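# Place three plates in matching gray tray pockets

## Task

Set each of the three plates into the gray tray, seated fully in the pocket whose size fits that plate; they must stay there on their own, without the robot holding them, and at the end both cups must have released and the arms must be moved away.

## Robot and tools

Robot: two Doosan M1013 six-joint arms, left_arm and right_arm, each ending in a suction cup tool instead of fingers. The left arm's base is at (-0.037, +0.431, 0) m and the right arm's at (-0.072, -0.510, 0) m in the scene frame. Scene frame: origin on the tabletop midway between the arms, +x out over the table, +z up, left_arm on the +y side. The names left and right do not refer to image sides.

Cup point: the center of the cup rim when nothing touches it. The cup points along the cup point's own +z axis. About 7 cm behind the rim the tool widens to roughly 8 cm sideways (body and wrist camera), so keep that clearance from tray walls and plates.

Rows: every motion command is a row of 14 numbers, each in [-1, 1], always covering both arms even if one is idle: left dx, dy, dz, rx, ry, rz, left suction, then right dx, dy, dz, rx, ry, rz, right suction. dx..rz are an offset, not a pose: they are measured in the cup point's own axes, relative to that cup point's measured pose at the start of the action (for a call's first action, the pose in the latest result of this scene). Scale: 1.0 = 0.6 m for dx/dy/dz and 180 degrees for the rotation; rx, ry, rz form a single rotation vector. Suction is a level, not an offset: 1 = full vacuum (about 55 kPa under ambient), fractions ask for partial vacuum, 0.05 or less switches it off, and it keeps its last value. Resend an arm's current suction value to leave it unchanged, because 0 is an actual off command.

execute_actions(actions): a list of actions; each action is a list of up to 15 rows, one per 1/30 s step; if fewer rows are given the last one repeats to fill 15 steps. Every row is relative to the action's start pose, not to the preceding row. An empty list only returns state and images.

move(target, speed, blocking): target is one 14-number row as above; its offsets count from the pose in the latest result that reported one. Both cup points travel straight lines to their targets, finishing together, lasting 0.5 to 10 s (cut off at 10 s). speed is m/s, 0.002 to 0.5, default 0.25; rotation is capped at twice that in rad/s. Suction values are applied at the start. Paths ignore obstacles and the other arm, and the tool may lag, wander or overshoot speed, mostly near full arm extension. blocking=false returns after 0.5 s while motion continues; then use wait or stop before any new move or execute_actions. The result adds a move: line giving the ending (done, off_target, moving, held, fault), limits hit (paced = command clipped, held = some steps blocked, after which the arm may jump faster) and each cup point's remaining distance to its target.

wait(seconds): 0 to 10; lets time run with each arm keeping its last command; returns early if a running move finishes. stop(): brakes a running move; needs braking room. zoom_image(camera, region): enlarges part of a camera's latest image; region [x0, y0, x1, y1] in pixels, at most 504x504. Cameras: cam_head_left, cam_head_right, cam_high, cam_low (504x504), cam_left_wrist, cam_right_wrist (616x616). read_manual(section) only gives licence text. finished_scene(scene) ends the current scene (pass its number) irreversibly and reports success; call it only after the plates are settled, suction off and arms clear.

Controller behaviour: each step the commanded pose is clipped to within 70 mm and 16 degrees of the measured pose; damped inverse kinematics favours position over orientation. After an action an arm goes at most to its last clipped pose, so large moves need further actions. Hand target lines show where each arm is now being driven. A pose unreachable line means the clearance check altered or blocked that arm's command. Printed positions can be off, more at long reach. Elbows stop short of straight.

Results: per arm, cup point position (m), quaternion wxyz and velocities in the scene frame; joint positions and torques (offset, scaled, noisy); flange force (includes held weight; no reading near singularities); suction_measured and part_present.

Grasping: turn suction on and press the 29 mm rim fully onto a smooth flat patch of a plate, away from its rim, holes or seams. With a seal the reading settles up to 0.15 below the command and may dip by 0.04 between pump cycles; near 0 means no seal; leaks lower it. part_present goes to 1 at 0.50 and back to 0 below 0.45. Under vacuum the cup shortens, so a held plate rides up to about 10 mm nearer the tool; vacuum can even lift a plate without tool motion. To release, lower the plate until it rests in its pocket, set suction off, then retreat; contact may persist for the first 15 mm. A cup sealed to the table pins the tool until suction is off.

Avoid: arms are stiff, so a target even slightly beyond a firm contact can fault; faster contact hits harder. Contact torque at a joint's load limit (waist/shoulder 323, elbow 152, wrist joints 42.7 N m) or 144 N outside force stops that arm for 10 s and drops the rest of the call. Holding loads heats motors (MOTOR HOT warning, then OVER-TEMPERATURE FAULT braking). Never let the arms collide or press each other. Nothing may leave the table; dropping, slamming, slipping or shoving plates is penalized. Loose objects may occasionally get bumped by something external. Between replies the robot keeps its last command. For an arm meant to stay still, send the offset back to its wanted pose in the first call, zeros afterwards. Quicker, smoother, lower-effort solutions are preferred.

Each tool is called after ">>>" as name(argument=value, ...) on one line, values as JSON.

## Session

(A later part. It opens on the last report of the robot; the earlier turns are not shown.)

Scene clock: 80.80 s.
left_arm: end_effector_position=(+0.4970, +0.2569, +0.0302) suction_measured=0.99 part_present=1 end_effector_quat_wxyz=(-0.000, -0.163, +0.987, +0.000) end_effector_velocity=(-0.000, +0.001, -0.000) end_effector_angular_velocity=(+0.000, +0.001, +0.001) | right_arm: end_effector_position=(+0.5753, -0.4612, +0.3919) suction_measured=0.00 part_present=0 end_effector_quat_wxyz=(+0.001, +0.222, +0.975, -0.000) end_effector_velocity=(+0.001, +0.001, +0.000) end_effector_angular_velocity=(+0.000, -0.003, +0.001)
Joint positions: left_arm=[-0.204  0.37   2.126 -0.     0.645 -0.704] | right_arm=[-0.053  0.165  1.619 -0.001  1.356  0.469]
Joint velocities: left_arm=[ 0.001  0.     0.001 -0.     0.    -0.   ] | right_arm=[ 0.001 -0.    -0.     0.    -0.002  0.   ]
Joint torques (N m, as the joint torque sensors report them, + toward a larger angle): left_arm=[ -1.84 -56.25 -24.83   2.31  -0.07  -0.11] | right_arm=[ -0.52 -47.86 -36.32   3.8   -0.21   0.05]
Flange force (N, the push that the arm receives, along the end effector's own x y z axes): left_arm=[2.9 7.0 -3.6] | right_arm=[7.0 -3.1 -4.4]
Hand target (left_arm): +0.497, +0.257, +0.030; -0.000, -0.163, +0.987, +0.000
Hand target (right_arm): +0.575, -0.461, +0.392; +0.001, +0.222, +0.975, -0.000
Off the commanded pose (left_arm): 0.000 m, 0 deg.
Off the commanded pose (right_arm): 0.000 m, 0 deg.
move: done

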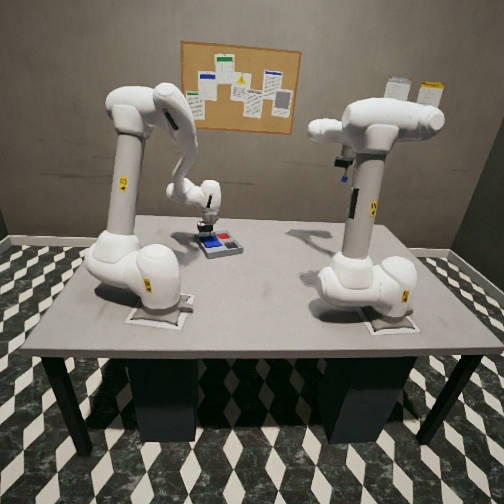

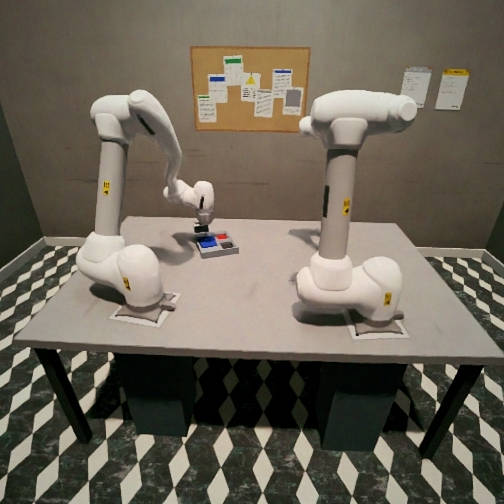

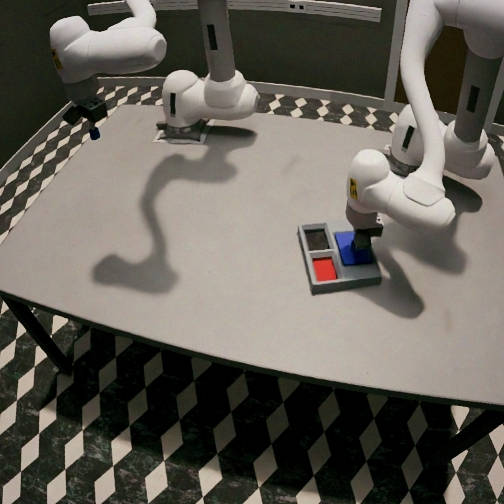

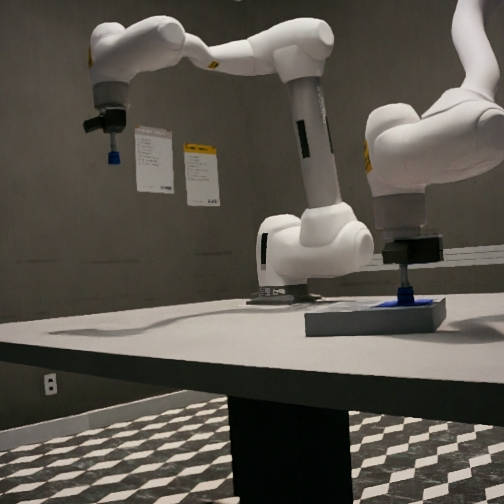

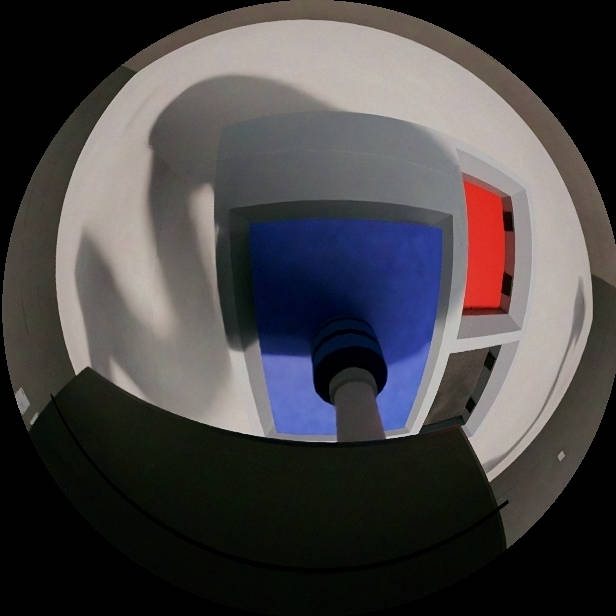

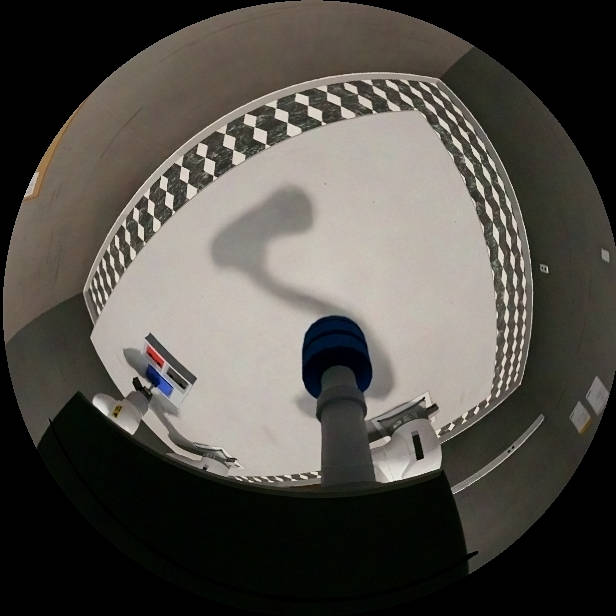

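>>> move(target=[0.001,0.001,0.006,0,0,-0.002,1,0,0,0,0,0,0,0], speed=0.015)

>>> move(target=[0.001,0,0.038,0,0,0,1,0,0,0,0,0,0,0], speed=0.015)

Scene clock: 83.23 s.
left_arm: end_effector_position=(+0.4962, +0.2572, +0.0266) suction_measured=0.99 part_present=1 end_effector_quat_wxyz=(-0.000, -0.166, +0.986, +0.000) end_effector_velocity=(-0.000, -0.000, -0.001) end_effector_angular_velocity=(+0.000, +0.001, +0.001) | right_arm: end_effector_position=(+0.5753, -0.4612, +0.3919) suction_measured=0.00 part_present=0 end_effector_quat_wxyz=(+0.001, +0.222, +0.975, -0.000) end_effector_velocity=(+0.000, +0.000, -0.000) end_effector_angular_velocity=(+0.000, +0.000, -0.000)
Joint positions: left_arm=[-0.204  0.375  2.129 -0.     0.638 -0.711] | right_arm=[-0.053  0.165  1.619 -0.001  1.356  0.469]
Joint velocities: left_arm=[-0.     0.001  0.    -0.    -0.001 -0.001] | right_arm=[ 0.     0.001 -0.     0.    -0.     0.001]
Joint torques (N m, as the joint torque sensors report them, + toward a larger angle): left_arm=[ -4.18 -57.29 -24.44   2.47  -0.05  -0.14] | right_arm=[ -0.82 -47.75 -36.54   3.6   -0.2    0.1 ]
Flange force (N, the push that the arm receives, along the end effector's own x y z axes): left_arm=[-0.7 8.7 -2.1] | right_arm=[7.1 -2.9 -3.8]
Hand target (left_arm): +0.496, +0.257, +0.027; -0.000, -0.166, +0.986, +0.000
Hand target (right_arm): +0.575, -0.461, +0.392; +0.001, +0.222, +0.975, -0.000
Off the commanded pose (left_arm): 0.000 m, 0 deg.
Off the commanded pose (right_arm): 0.000 m, 0 deg.
move: done

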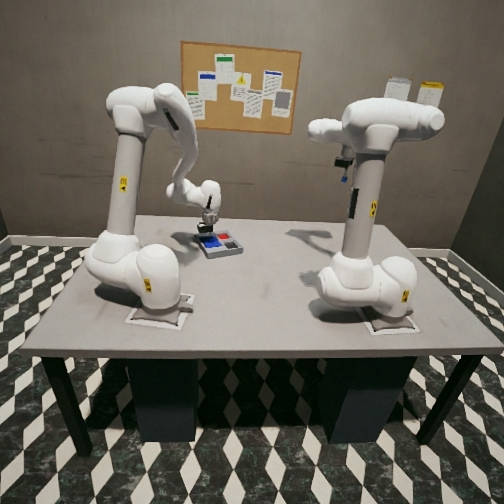

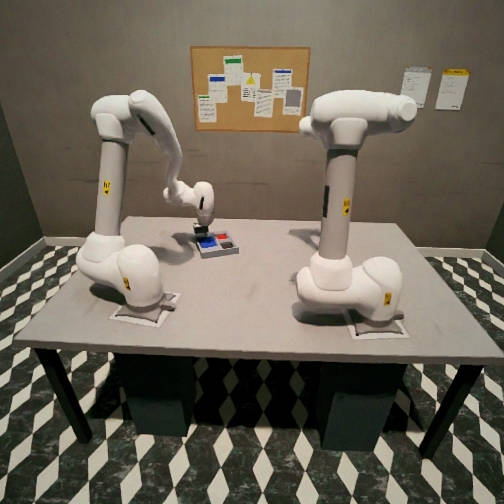

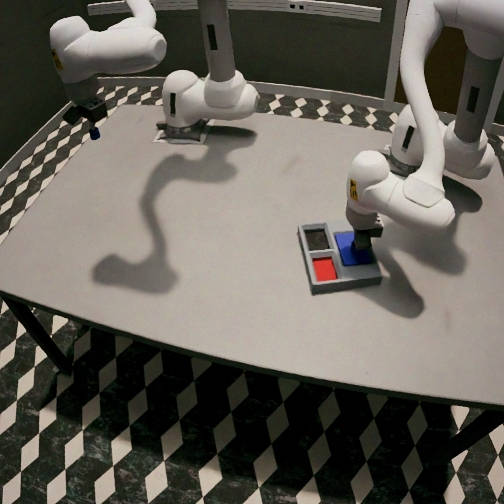

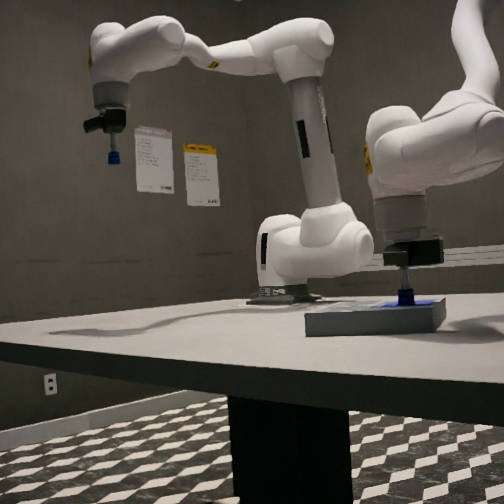

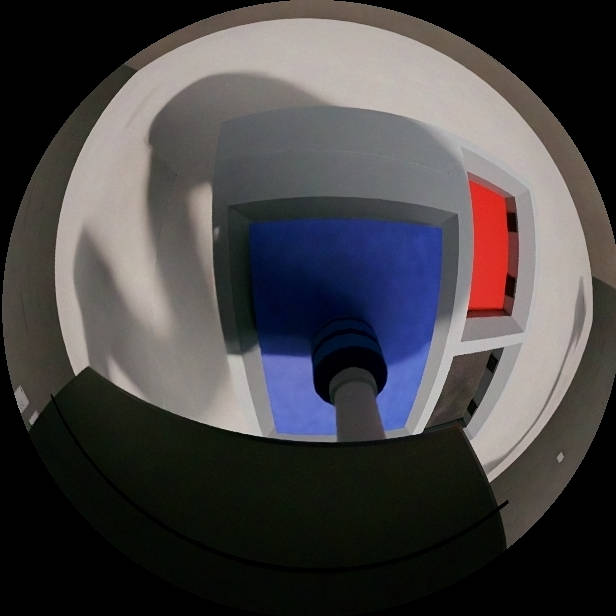

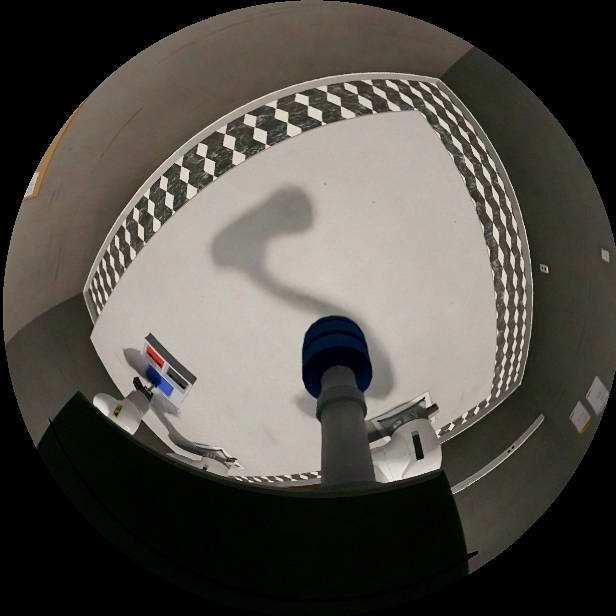

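Scene clock: 84.97 s.
left_arm: end_effector_position=(+0.4957, +0.2570, +0.0038) suction_measured=0.99 part_present=1 end_effector_quat_wxyz=(-0.000, -0.166, +0.986, +0.000) end_effector_velocity=(-0.001, -0.000, -0.000) end_effector_angular_velocity=(+0.000, +0.001, -0.003) | right_arm: end_effector_position=(+0.5753, -0.4612, +0.3919) suction_measured=0.00 part_present=0 end_effector_quat_wxyz=(+0.001, +0.222, +0.975, -0.000) end_effector_velocity=(+0.000, +0.001, -0.000) end_effector_angular_velocity=(+0.000, -0.002, +0.001)
Joint positions: left_arm=[-0.205  0.41   2.139 -0.     0.593 -0.711] | right_arm=[-0.053  0.165  1.619 -0.001  1.356  0.469]
Joint velocities: left_arm=[-0.001 -0.     0.     0.     0.001  0.002] | right_arm=[ 0.001 -0.     0.     0.    -0.002  0.   ]
Joint torques (N m, as the joint torque sensors report them, + toward a larger angle): left_arm=[ -4.59 -57.03 -22.03   1.98  -0.31  -0.14] | right_arm=[ -0.61 -48.26 -36.05   3.69  -0.19   0.14]
Flange force (N, the push that the arm receives, along the end effector's own x y z axes): left_arm=[-1.3 9.5 -6.7] | right_arm=[5.8 -2.2 -4.2]
Hand target (left_arm): +0.496, +0.257, +0.004; -0.000, -0.166, +0.986, +0.000
Hand target (right_arm): +0.575, -0.461, +0.392; +0.001, +0.222, +0.975, -0.000
Off the commanded pose (left_arm): 0.000 m, 0 deg.
Off the commanded pose (right_arm): 0.000 m, 0 deg.
move: done

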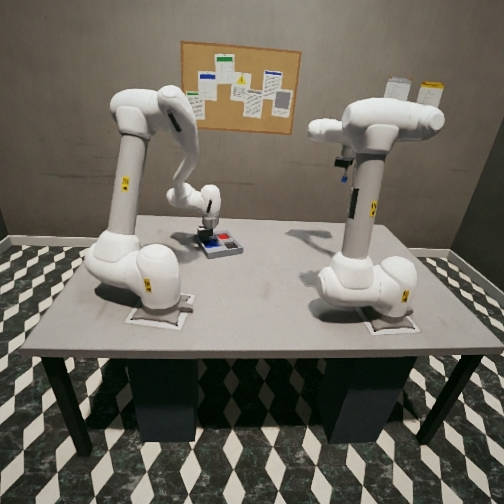

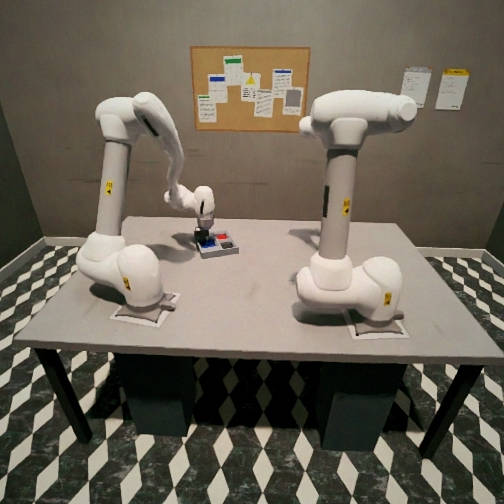

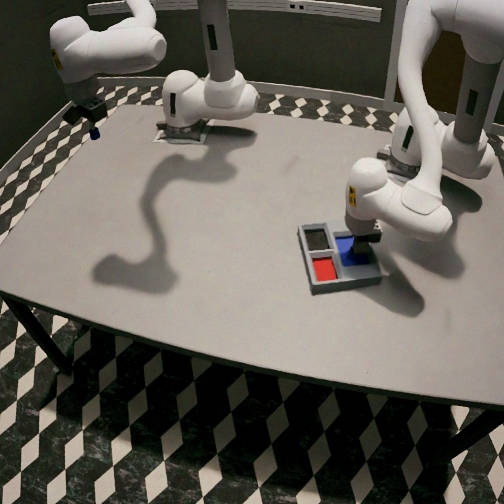

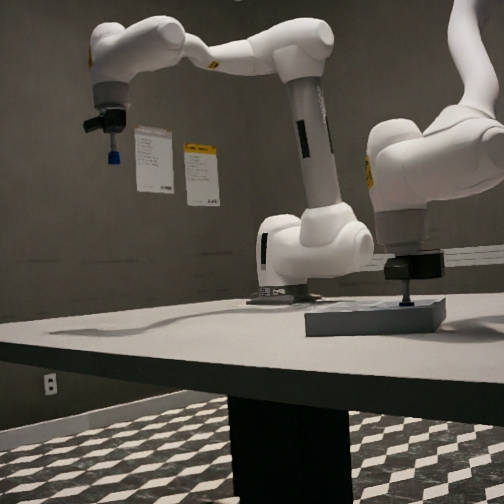

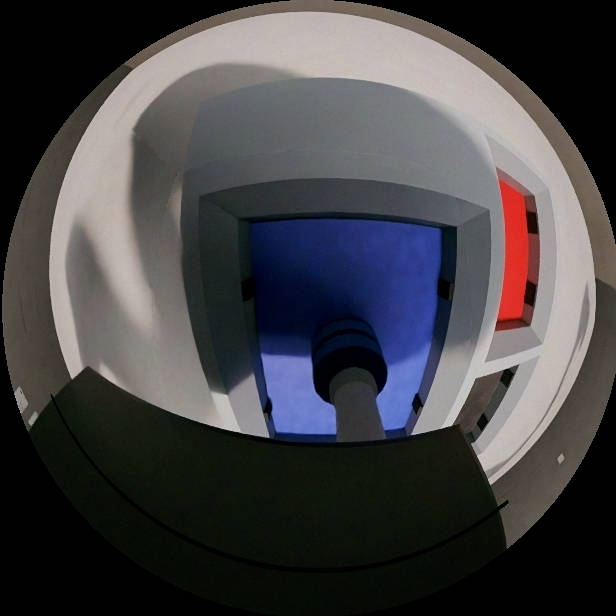

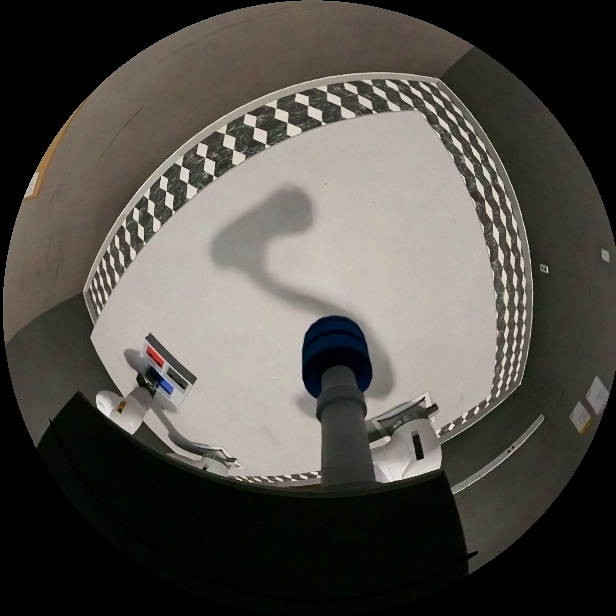

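>>> move(target=[0,0,0.003,0,0,0,0,0,0,0,0,0,0,0], speed=0.01)

>>> move(target=[0,0,-0.3,0,0,0,0,0,0,0,0,0,0,0])

Scene clock: 88.77 s.
left_arm: end_effector_position=(+0.4957, +0.2570, +0.0021) suction_measured=0.00 part_present=0 end_effector_quat_wxyz=(-0.000, -0.166, +0.986, +0.000) end_effector_velocity=(+0.001, -0.001, +0.002) end_effector_angular_velocity=(-0.002, -0.004, -0.000) | right_arm: end_effector_position=(+0.5753, -0.4612, +0.3919) suction_measured=0.00 part_present=0 end_effector_quat_wxyz=(+0.001, +0.222, +0.975, -0.000) end_effector_velocity=(+0.000, +0.000, -0.000) end_effector_angular_velocity=(+0.000, +0.000, +0.001)
Joint positions: left_arm=[-0.205  0.413  2.14  -0.     0.589 -0.711] | right_arm=[-0.053  0.165  1.619 -0.001  1.356  0.469]
Joint velocities: left_arm=[-0.001 -0.002 -0.001  0.    -0.001 -0.   ] | right_arm=[ 0.     0.001 -0.     0.    -0.    -0.001]
Joint torques (N m, as the joint torque sensors report them, + toward a larger angle): left_arm=[ -2.65 -42.52 -15.11   2.24  -1.22   0.12] | right_arm=[  0.21 -47.65 -36.63   3.65  -0.26   0.18]
Flange force (N, the push that the arm receives, along the end effector's own x y z axes): left_arm=[3.0 7.8 -35.3] | right_arm=[6.9 -4.6 -3.8]
Hand target (left_arm): +0.496, +0.257, +0.002; -0.000, -0.166, +0.986, +0.000
Hand target (right_arm): +0.575, -0.461, +0.392; +0.001, +0.222, +0.975, -0.000
Off the commanded pose (left_arm): 0.000 m, 0 deg.
Off the commanded pose (right_arm): 0.000 m, 0 deg.
move: done

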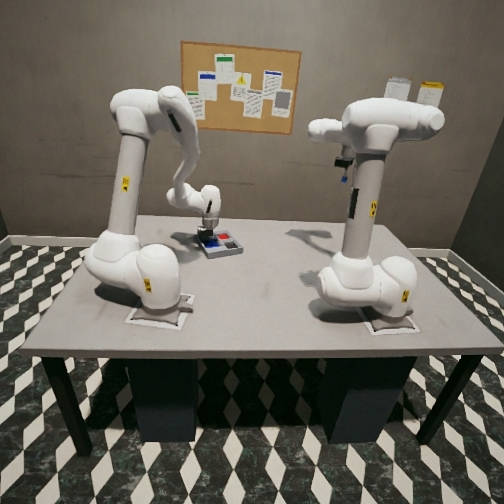

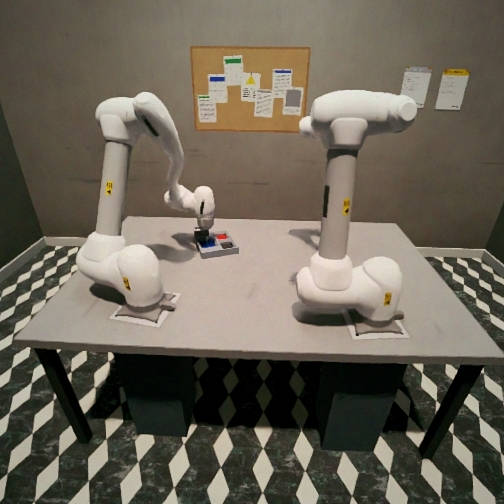

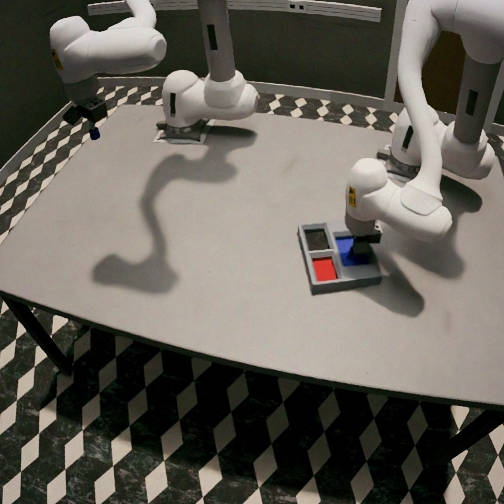

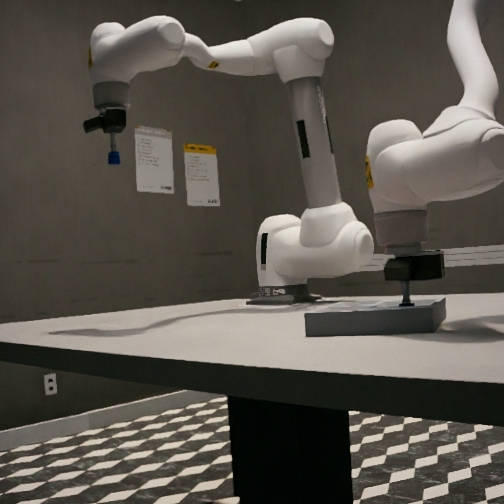

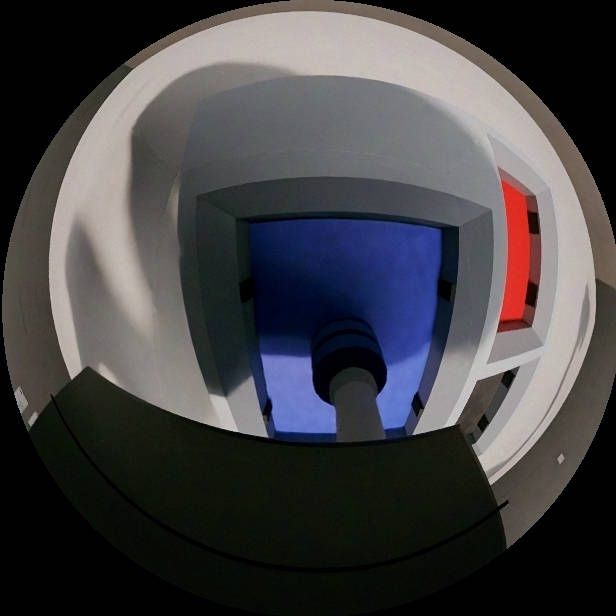

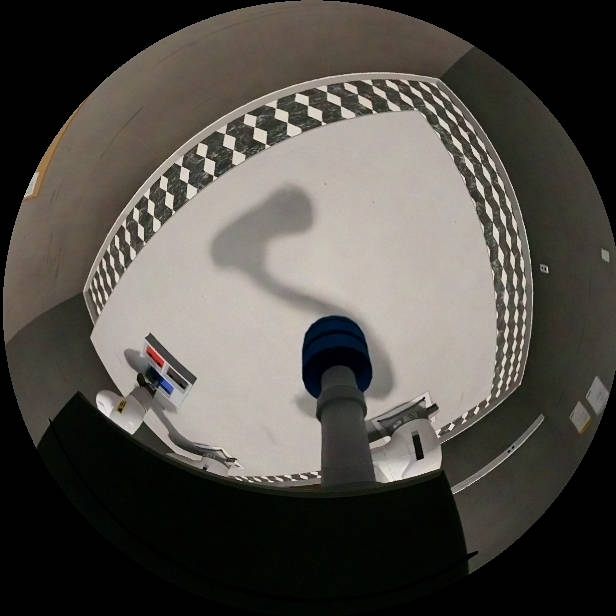

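Scene clock: 89.87 s.
left_arm: end_effector_position=(+0.4957, +0.2570, +0.1820) suction_measured=0.00 part_present=0 end_effector_quat_wxyz=(-0.000, -0.166, +0.986, +0.000) end_effector_velocity=(+0.000, -0.000, +0.001) end_effector_angular_velocity=(-0.001, -0.003, -0.001) | right_arm: end_effector_position=(+0.5753, -0.4612, +0.3919) suction_measured=0.00 part_present=0 end_effector_quat_wxyz=(+0.001, +0.222, +0.975, -0.000) end_effector_velocity=(-0.000, +0.000, -0.000) end_effector_angular_velocity=(+0.001, +0.000, +0.000)
Joint positions: left_arm=[-0.205  0.172  2.025 -0.     0.945 -0.711] | right_arm=[-0.053  0.165  1.619 -0.001  1.356  0.469]
Joint velocities: left_arm=[ 0.    -0.002 -0.001 -0.    -0.     0.001] | right_arm=[-0.    -0.     0.001  0.001 -0.    -0.   ]
Joint torques (N m, as the joint torque sensors report them, + toward a larger angle): left_arm=[ -3.34 -46.99 -33.34   3.27   0.07  -0.07] | right_arm=[ -0.1  -47.56 -36.07   3.73  -0.14   0.06]
Flange force (N, the push that the arm receives, along the end effector's own x y z axes): left_arm=[1.0 8.2 0.7] | right_arm=[6.5 -3.8 -4.6]
Hand target (left_arm): +0.496, +0.257, +0.182; -0.000, -0.166, +0.986, +0.000
Hand target (right_arm): +0.575, -0.461, +0.392; +0.001, +0.222, +0.975, -0.000
Off the commanded pose (left_arm): 0.000 m, 0 deg.
Off the commanded pose (right_arm): 0.000 m, 0 deg.
move: done

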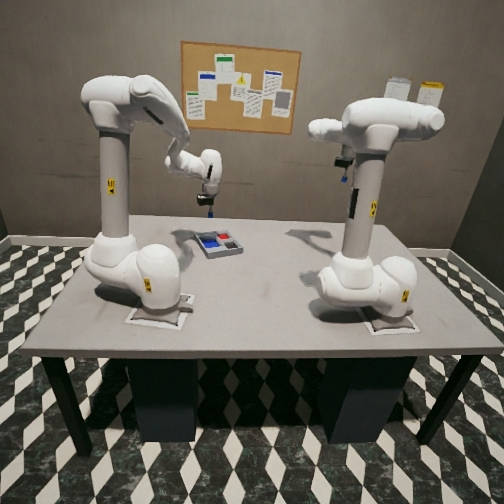

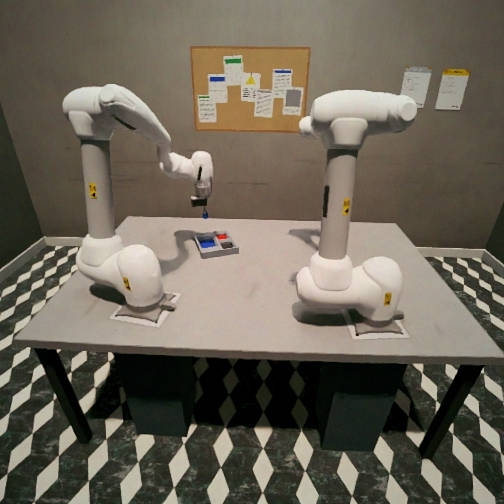

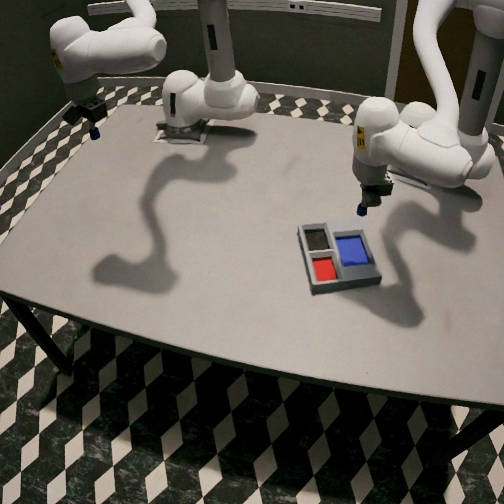

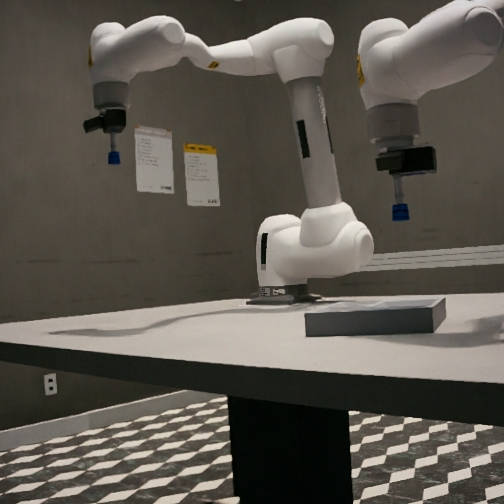

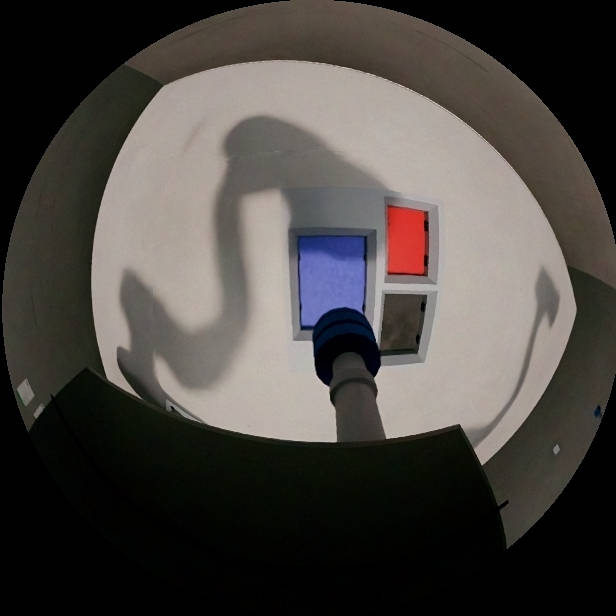

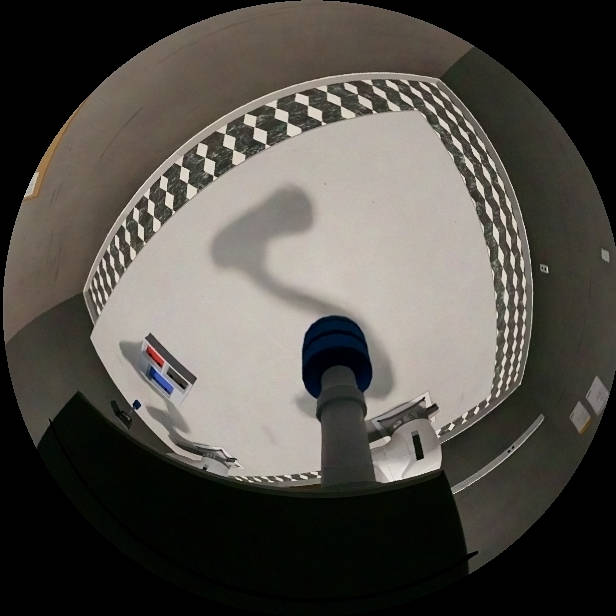

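>>> finished_scene(scene=1)

The scene is finished: the task was done.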